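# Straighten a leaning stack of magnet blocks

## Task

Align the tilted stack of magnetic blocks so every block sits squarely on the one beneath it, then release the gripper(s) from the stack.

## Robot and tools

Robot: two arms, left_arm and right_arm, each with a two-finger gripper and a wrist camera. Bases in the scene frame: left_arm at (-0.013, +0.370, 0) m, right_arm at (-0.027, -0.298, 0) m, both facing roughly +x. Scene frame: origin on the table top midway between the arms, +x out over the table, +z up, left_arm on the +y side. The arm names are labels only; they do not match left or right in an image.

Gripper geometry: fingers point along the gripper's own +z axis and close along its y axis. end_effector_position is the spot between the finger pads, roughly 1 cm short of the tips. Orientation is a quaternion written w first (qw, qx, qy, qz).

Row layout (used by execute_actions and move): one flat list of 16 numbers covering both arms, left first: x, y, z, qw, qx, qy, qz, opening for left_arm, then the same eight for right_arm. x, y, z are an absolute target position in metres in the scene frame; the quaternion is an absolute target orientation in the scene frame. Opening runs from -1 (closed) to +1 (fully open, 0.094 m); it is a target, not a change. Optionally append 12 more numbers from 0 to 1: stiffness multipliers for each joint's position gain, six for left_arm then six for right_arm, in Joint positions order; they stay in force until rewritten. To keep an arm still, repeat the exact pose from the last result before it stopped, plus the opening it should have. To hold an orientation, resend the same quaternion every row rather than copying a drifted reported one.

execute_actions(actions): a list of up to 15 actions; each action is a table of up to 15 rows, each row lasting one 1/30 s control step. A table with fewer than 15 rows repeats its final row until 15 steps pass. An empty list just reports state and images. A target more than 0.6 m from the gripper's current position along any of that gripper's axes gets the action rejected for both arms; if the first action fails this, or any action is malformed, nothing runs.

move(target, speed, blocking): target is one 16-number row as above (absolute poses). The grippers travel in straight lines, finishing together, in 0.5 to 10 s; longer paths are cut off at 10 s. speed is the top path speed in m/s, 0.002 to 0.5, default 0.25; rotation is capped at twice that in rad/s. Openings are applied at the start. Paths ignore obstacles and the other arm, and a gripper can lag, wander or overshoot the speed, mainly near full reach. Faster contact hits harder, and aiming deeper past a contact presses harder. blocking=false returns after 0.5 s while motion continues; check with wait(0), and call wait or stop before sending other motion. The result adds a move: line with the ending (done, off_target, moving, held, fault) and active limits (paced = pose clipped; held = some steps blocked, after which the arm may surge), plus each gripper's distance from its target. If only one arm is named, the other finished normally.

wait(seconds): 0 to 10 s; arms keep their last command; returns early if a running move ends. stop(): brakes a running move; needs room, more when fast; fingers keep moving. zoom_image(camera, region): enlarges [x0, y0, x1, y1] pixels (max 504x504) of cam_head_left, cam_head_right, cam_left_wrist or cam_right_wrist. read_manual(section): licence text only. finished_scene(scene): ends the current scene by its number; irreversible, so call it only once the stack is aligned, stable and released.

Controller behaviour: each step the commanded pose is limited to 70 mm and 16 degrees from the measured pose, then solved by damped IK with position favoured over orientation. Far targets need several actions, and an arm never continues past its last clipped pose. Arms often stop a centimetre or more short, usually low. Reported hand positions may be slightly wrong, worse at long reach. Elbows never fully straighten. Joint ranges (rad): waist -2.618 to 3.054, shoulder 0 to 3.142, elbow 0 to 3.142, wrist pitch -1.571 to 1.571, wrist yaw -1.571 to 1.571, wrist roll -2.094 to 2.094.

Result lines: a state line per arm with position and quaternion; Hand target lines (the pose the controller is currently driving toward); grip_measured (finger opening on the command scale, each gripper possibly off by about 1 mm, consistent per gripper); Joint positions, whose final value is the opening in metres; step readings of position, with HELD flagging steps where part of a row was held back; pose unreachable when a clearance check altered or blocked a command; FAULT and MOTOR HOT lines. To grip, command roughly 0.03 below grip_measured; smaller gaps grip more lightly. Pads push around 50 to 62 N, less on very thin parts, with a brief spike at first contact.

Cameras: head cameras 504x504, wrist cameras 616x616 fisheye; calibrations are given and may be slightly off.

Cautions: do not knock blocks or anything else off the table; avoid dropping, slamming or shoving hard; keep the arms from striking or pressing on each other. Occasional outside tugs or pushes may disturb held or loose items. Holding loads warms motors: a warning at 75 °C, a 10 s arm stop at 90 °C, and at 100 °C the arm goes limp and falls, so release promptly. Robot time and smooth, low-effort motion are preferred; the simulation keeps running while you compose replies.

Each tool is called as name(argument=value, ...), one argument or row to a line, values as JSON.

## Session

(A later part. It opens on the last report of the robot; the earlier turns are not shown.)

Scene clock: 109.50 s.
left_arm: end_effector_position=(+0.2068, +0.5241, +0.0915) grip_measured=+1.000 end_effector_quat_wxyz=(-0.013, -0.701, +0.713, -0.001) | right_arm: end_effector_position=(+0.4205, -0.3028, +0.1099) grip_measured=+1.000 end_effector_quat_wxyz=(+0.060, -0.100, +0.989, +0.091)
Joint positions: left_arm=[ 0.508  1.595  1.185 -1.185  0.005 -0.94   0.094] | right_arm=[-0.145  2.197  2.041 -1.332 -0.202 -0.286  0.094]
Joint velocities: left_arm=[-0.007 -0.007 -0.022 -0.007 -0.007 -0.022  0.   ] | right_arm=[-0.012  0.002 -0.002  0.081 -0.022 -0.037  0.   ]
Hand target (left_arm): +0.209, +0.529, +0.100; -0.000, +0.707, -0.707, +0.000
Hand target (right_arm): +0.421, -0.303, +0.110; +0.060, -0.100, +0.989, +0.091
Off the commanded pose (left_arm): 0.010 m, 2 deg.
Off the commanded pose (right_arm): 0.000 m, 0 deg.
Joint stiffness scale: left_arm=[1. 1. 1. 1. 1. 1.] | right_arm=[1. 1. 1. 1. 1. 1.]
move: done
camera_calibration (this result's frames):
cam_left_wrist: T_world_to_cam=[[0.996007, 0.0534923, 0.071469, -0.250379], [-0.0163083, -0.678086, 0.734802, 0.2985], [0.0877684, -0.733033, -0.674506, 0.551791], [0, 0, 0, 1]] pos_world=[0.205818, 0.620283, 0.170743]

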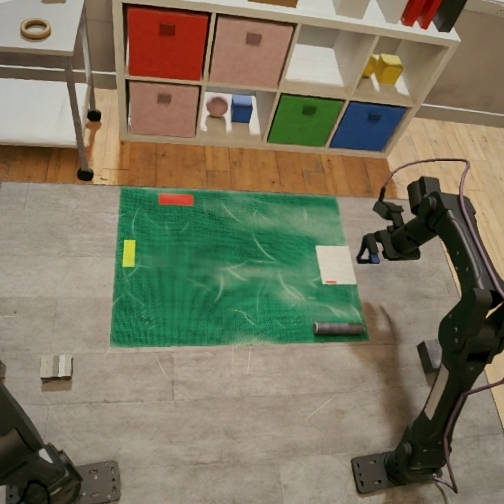

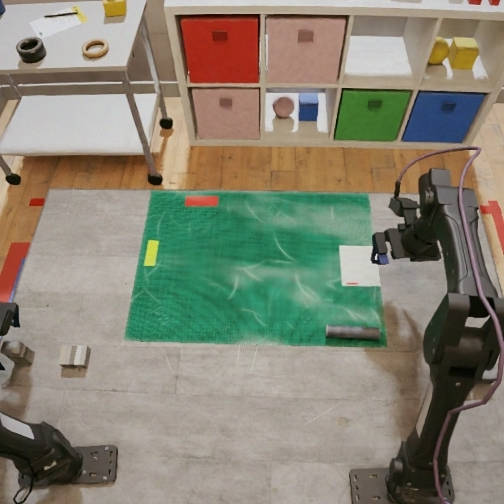

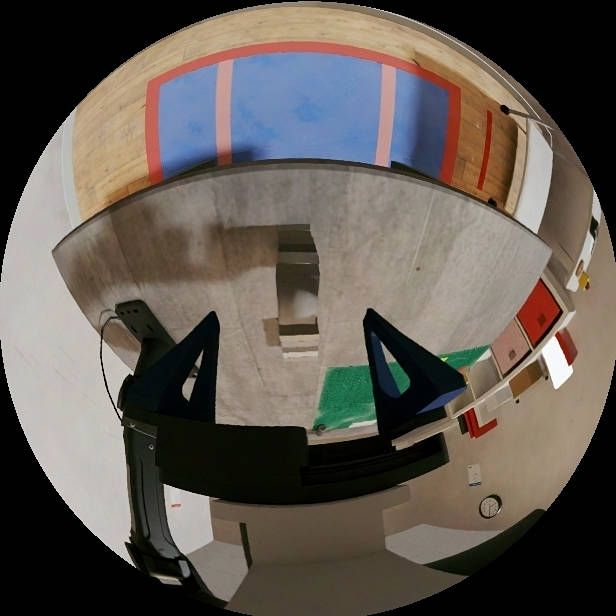

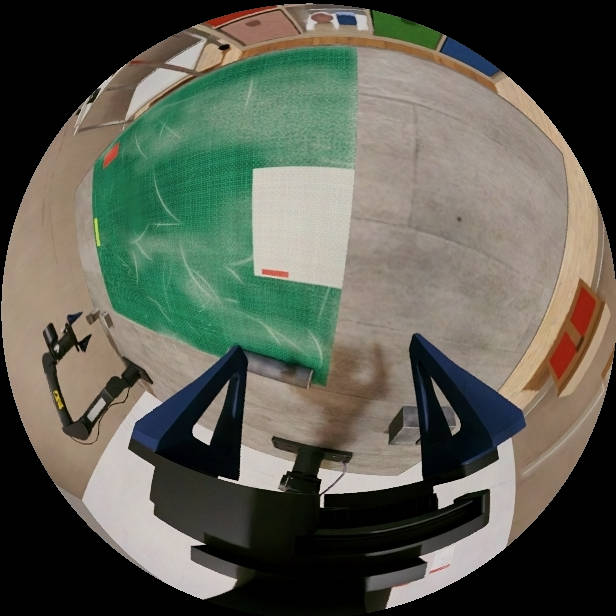

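move(
  target=[0.209, 0.529, 0.009, 0, -0.707, 0.707, 0, 1, 0.4205, -0.3028, 0.1099, 0.060, -0.100, 0.989, 0.091, 1],
  speed=0.07,
)

move(
  target=[0.209, 0.529, 0.009, 0, -0.707, 0.707, 0, -0.5, 0.4205, -0.3028, 0.1099, 0.060, -0.100, 0.989, 0.091, 1],
)

Scene clock: 124.47 s.
left_arm: end_effector_position=(+0.2146, +0.5295, +0.0147) grip_measured=+1.000 end_effector_quat_wxyz=(+0.007, -0.702, +0.712, -0.004) | right_arm: end_effector_position=(+0.4205, -0.3028, +0.1099) grip_measured=+1.000 end_effector_quat_wxyz=(+0.060, -0.100, +0.989, +0.091)
Joint positions: left_arm=[ 0.508  1.689  0.964 -0.829  0.006 -0.944  0.094] | right_arm=[-0.145  2.197  2.041 -1.332 -0.202 -0.286  0.094]
Joint velocities: left_arm=[-0.017  0.022 -0.002 -0.007 -0.037  0.007  0.   ] | right_arm=[-0.012  0.002  0.007  0.022  0.037  0.037  0.   ]
Hand target (left_arm): +0.210, +0.529, +0.009; +0.000, +0.707, -0.707, +0.000
Hand target (right_arm): +0.421, -0.303, +0.110; +0.060, -0.100, +0.989, +0.091
Off the commanded pose (left_arm): 0.008 m, 1 deg.
Off the commanded pose (right_arm): 0.000 m, 0 deg.
Joint stiffness scale: left_arm=[1. 1. 1. 1. 1. 1.] | right_arm=[1. 1. 1. 1. 1. 1.]
move: done
camera_calibration (this result's frames):
cam_left_wrist: T_world_to_cam=[[0.992839, 0.0548507, 0.106122, -0.253487], [-0.0383454, -0.695015, 0.717972, 0.372633], [0.113138, -0.7169, -0.687935, 0.489494], [0, 0, 0, 1]] pos_world=[0.21058, 0.623807, 0.0961011]

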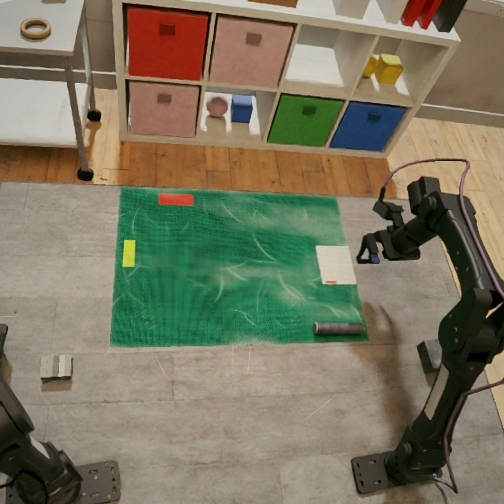

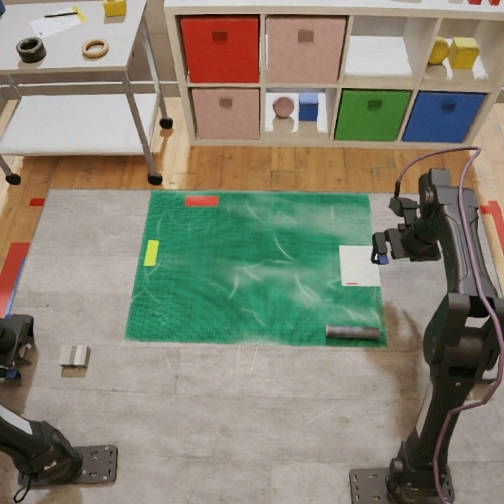

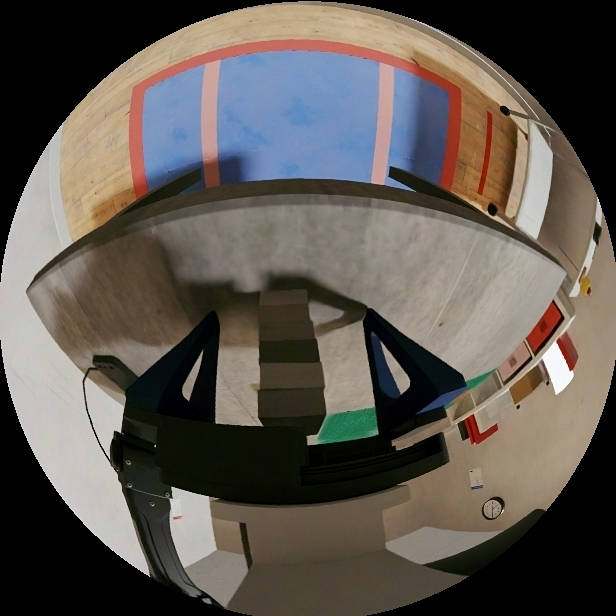

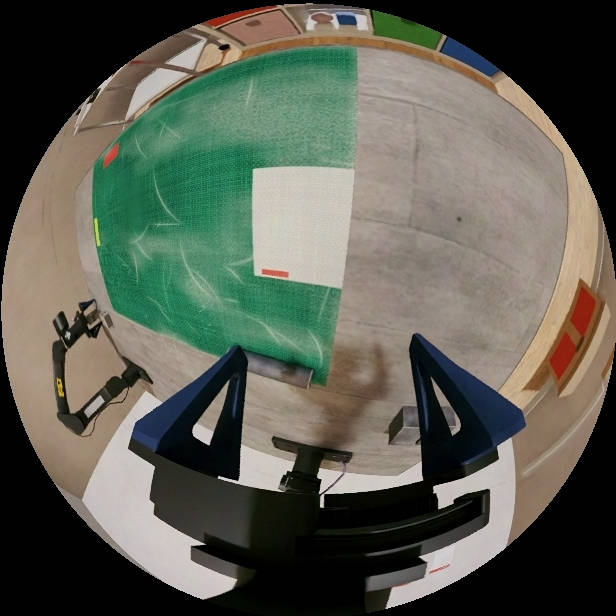

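Scene clock: 125.17 s.
left_arm: end_effector_position=(+0.2131, +0.5296, +0.0147) grip_measured=-0.479 end_effector_quat_wxyz=(+0.005, -0.702, +0.712, -0.001) | right_arm: end_effector_position=(+0.4205, -0.3028, +0.1099) grip_measured=+1.000 end_effector_quat_wxyz=(+0.060, -0.100, +0.989, +0.091)
Joint positions: left_arm=[ 0.508  1.689  0.964 -0.834  0.001 -0.944  0.024] | right_arm=[-0.145  2.197  2.041 -1.332 -0.202 -0.286  0.094]
Joint velocities: left_arm=[-0.007 -0.022 -0.002 -0.007 -0.051 -0.051 -0.001] | right_arm=[ 0.002  0.002 -0.002  0.037  0.037  0.022  0.   ]
Hand target (left_arm): +0.209, +0.529, +0.009; -0.000, +0.707, -0.707, -0.000
Hand target (right_arm): +0.421, -0.303, +0.110; +0.060, -0.100, +0.989, +0.091
Off the commanded pose (left_arm): 0.007 m, 1 deg.
Off the commanded pose (right_arm): 0.000 m, 0 deg.
Joint stiffness scale: left_arm=[1. 1. 1. 1. 1. 1.] | right_arm=[1. 1. 1. 1. 1. 1.]
move: done
camera_calibration (this result's frames):
cam_left_wrist: T_world_to_cam=[[0.993503, 0.0551999, 0.0995272, -0.252189], [-0.0332351, -0.695669, 0.717593, 0.371881], [0.108849, -0.716238, -0.689315, 0.490271], [0, 0, 0, 1]] pos_world=[0.209545, 0.623777, 0.0961916]

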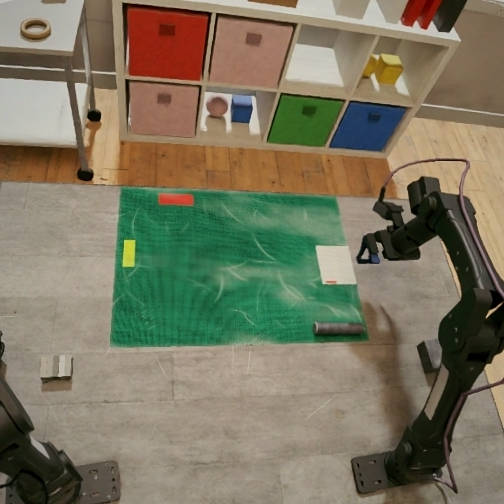

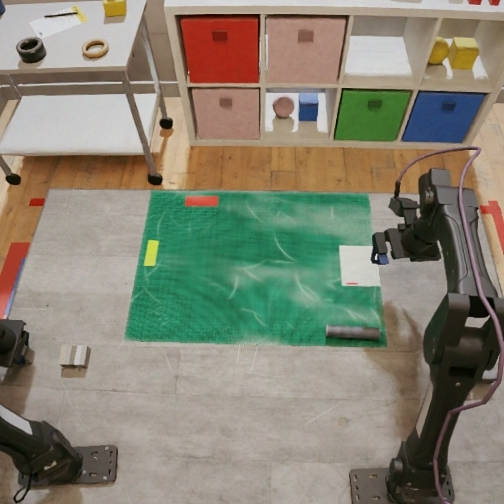

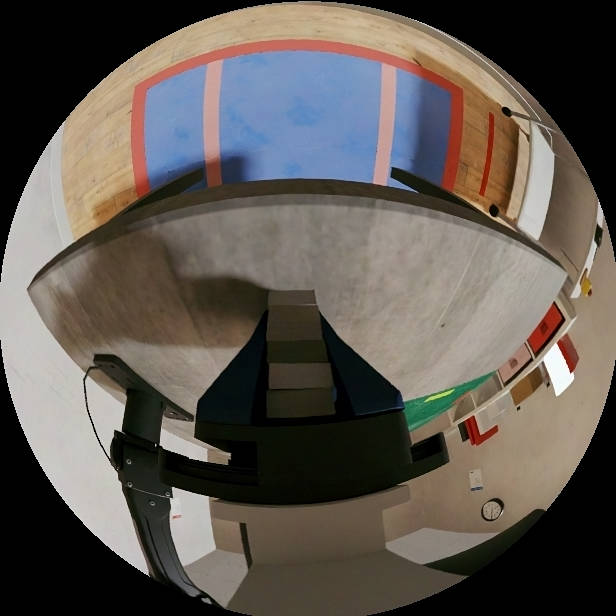

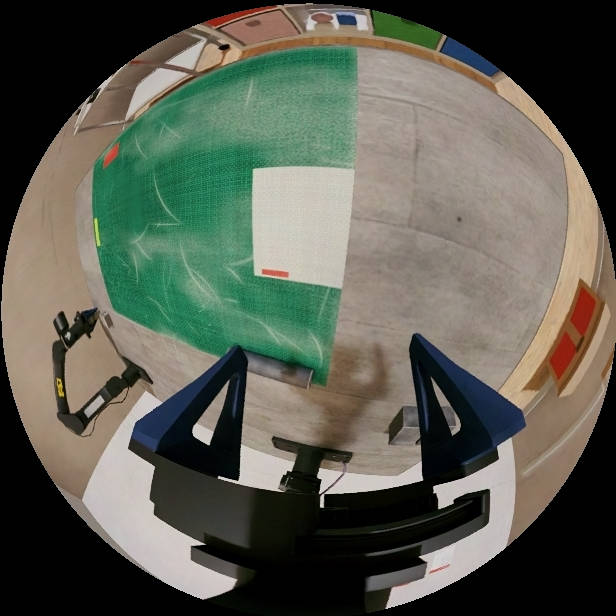

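move(
  target=[0.209, 0.529, 0.009, 0, -0.707, 0.707, 0, 1, 0.4205, -0.3028, 0.1099, 0.060, -0.100, 0.989, 0.091, 1],
)

move(
  target=[0.209, 0.529, 0.11, 0, -0.707, 0.707, 0, 1, 0.4205, -0.3028, 0.1099, 0.060, -0.100, 0.989, 0.091, 1],
  speed=0.1,
)

Scene clock: 128.23 s.
left_arm: end_effector_position=(+0.2141, +0.5302, +0.0147) grip_measured=+1.000 end_effector_quat_wxyz=(+0.008, -0.702, +0.712, -0.002) | right_arm: end_effector_position=(+0.4205, -0.3028, +0.1099) grip_measured=+1.000 end_effector_quat_wxyz=(+0.060, -0.100, +0.989, +0.091)
Joint positions: left_arm=[ 0.508  1.689  0.964 -0.829  0.002 -0.944  0.094] | right_arm=[-0.145  2.197  2.041 -1.332 -0.202 -0.286  0.094]
Joint velocities: left_arm=[-0.007 -0.002  0.007 -0.066 -0.022 -0.081  0.   ] | right_arm=[ 0.002 -0.007 -0.012  0.007 -0.066 -0.022  0.   ]
Hand target (left_arm): +0.209, +0.529, +0.009; -0.000, +0.707, -0.707, -0.000
Hand target (right_arm): +0.421, -0.303, +0.110; +0.060, -0.100, +0.989, +0.091
Off the commanded pose (left_arm): 0.008 m, 1 deg.
Off the commanded pose (right_arm): 0.000 m, 0 deg.
Joint stiffness scale: left_arm=[1. 1. 1. 1. 1. 1.] | right_arm=[1. 1. 1. 1. 1. 1.]
move: done
camera_calibration (this result's frames):
cam_left_wrist: T_world_to_cam=[[0.993047, 0.0553154, 0.103916, -0.253296], [-0.0360382, -0.697502, 0.715676, 0.373959], [0.112069, -0.714445, -0.690658, 0.489016], [0, 0, 0, 1]] pos_world=[0.210207, 0.624223, 0.0964304]

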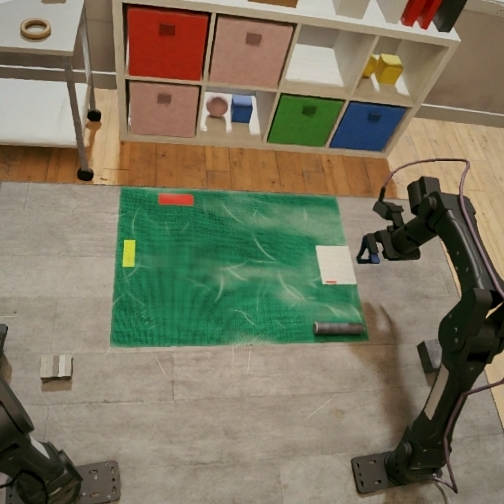

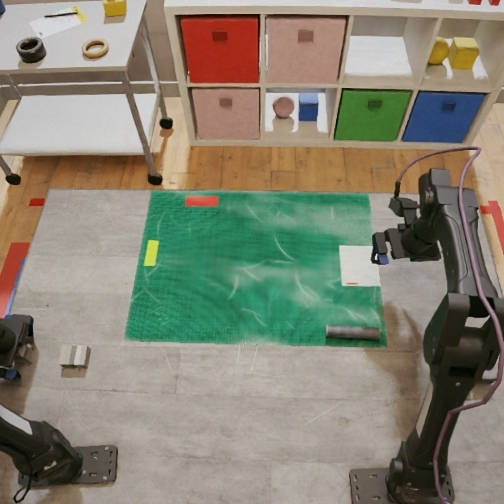

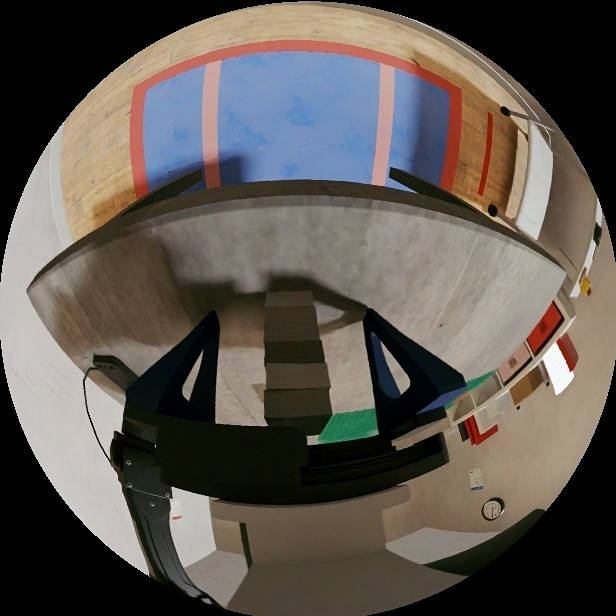

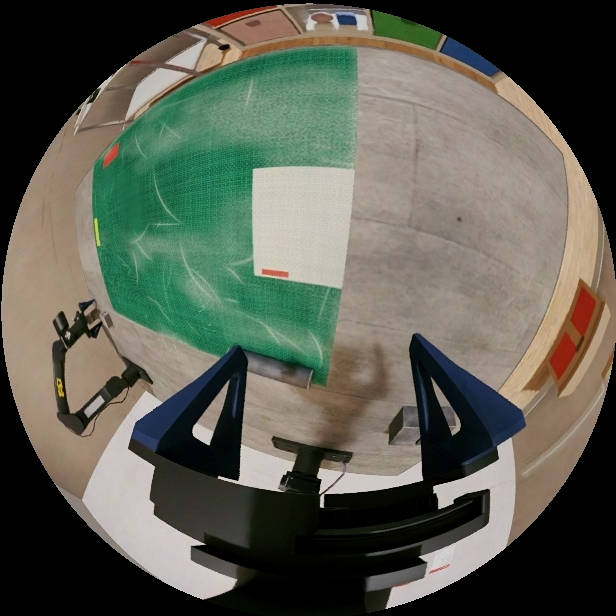

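Scene clock: 129.77 s.
left_arm: end_effector_position=(+0.2071, +0.5251, +0.1016) grip_measured=+1.000 end_effector_quat_wxyz=(-0.011, -0.702, +0.712, +0.001) | right_arm: end_effector_position=(+0.4205, -0.3028, +0.1099) grip_measured=+1.000 end_effector_quat_wxyz=(+0.060, -0.100, +0.989, +0.091)
Joint positions: left_arm=[ 0.508  1.59   1.22  -1.223  0.002 -0.944  0.094] | right_arm=[-0.145  2.197  2.041 -1.332 -0.202 -0.286  0.094]
Joint velocities: left_arm=[ 0.007 -0.007  0.002  0.007 -0.007 -0.022  0.   ] | right_arm=[-0.007  0.012  0.007 -0.037  0.007 -0.007  0.   ]
Hand target (left_arm): +0.208, +0.528, +0.110; -0.000, +0.707, -0.707, -0.000
Hand target (right_arm): +0.421, -0.303, +0.110; +0.060, -0.100, +0.989, +0.091
Off the commanded pose (left_arm): 0.009 m, 1 deg.
Off the commanded pose (right_arm): 0.000 m, 0 deg.
Joint stiffness scale: left_arm=[1. 1. 1. 1. 1. 1.] | right_arm=[1. 1. 1. 1. 1. 1.]
move: done
camera_calibration (this result's frames):
cam_left_wrist: T_world_to_cam=[[0.995731, 0.0576843, 0.0720538, -0.253619], [-0.0135092, -0.681162, 0.732008, 0.293066], [0.0913057, -0.729856, -0.677475, 0.557194], [0, 0, 0, 1]] pos_world=[0.205621, 0.620927, 0.181233]

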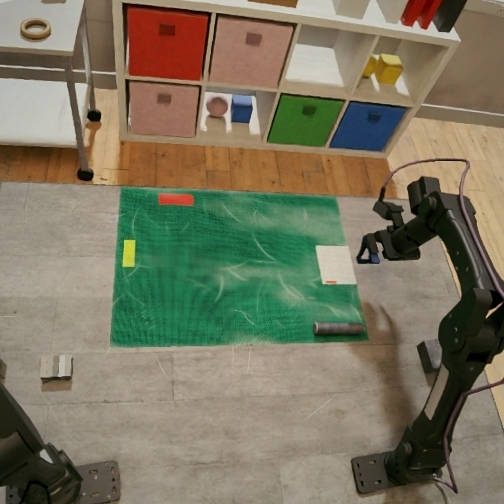

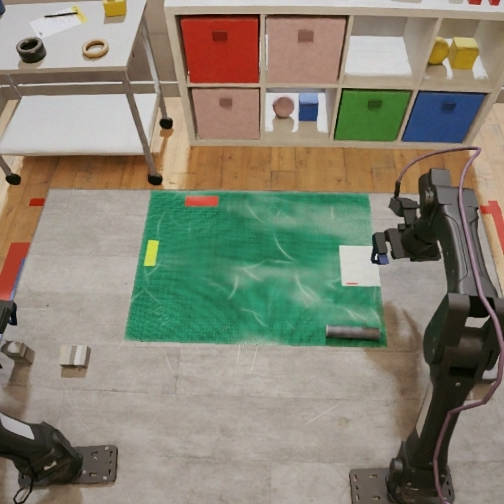

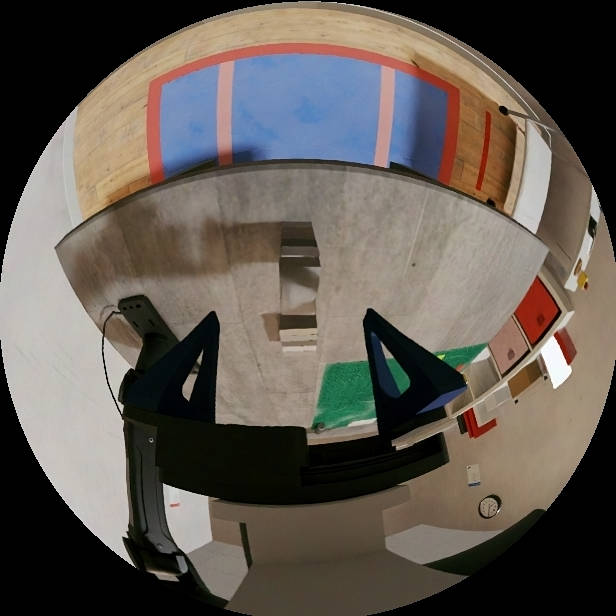

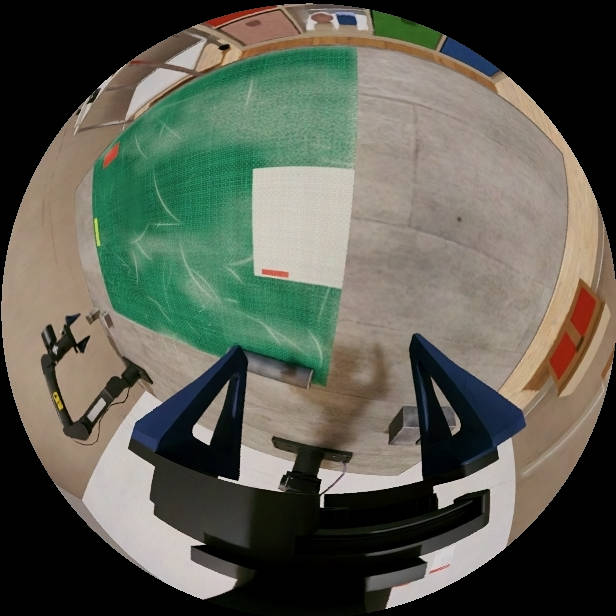

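zoom_image(
  camera="cam_head_right",
  region=[0, 320, 120, 400],
)

Region (0, 320, 120, 400) of cam_head_right's 504x504 image, scaled by 4.200, with more detail than that image has.

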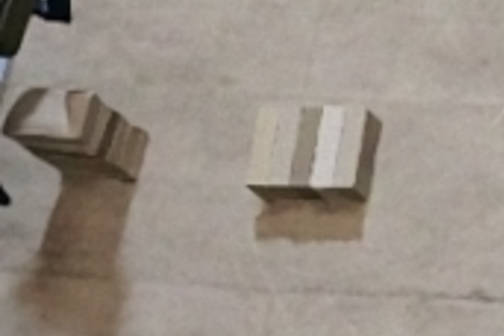

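The stack looks neat now.

finished_scene(
  scene=1,
)

The scene is finished: the task was done.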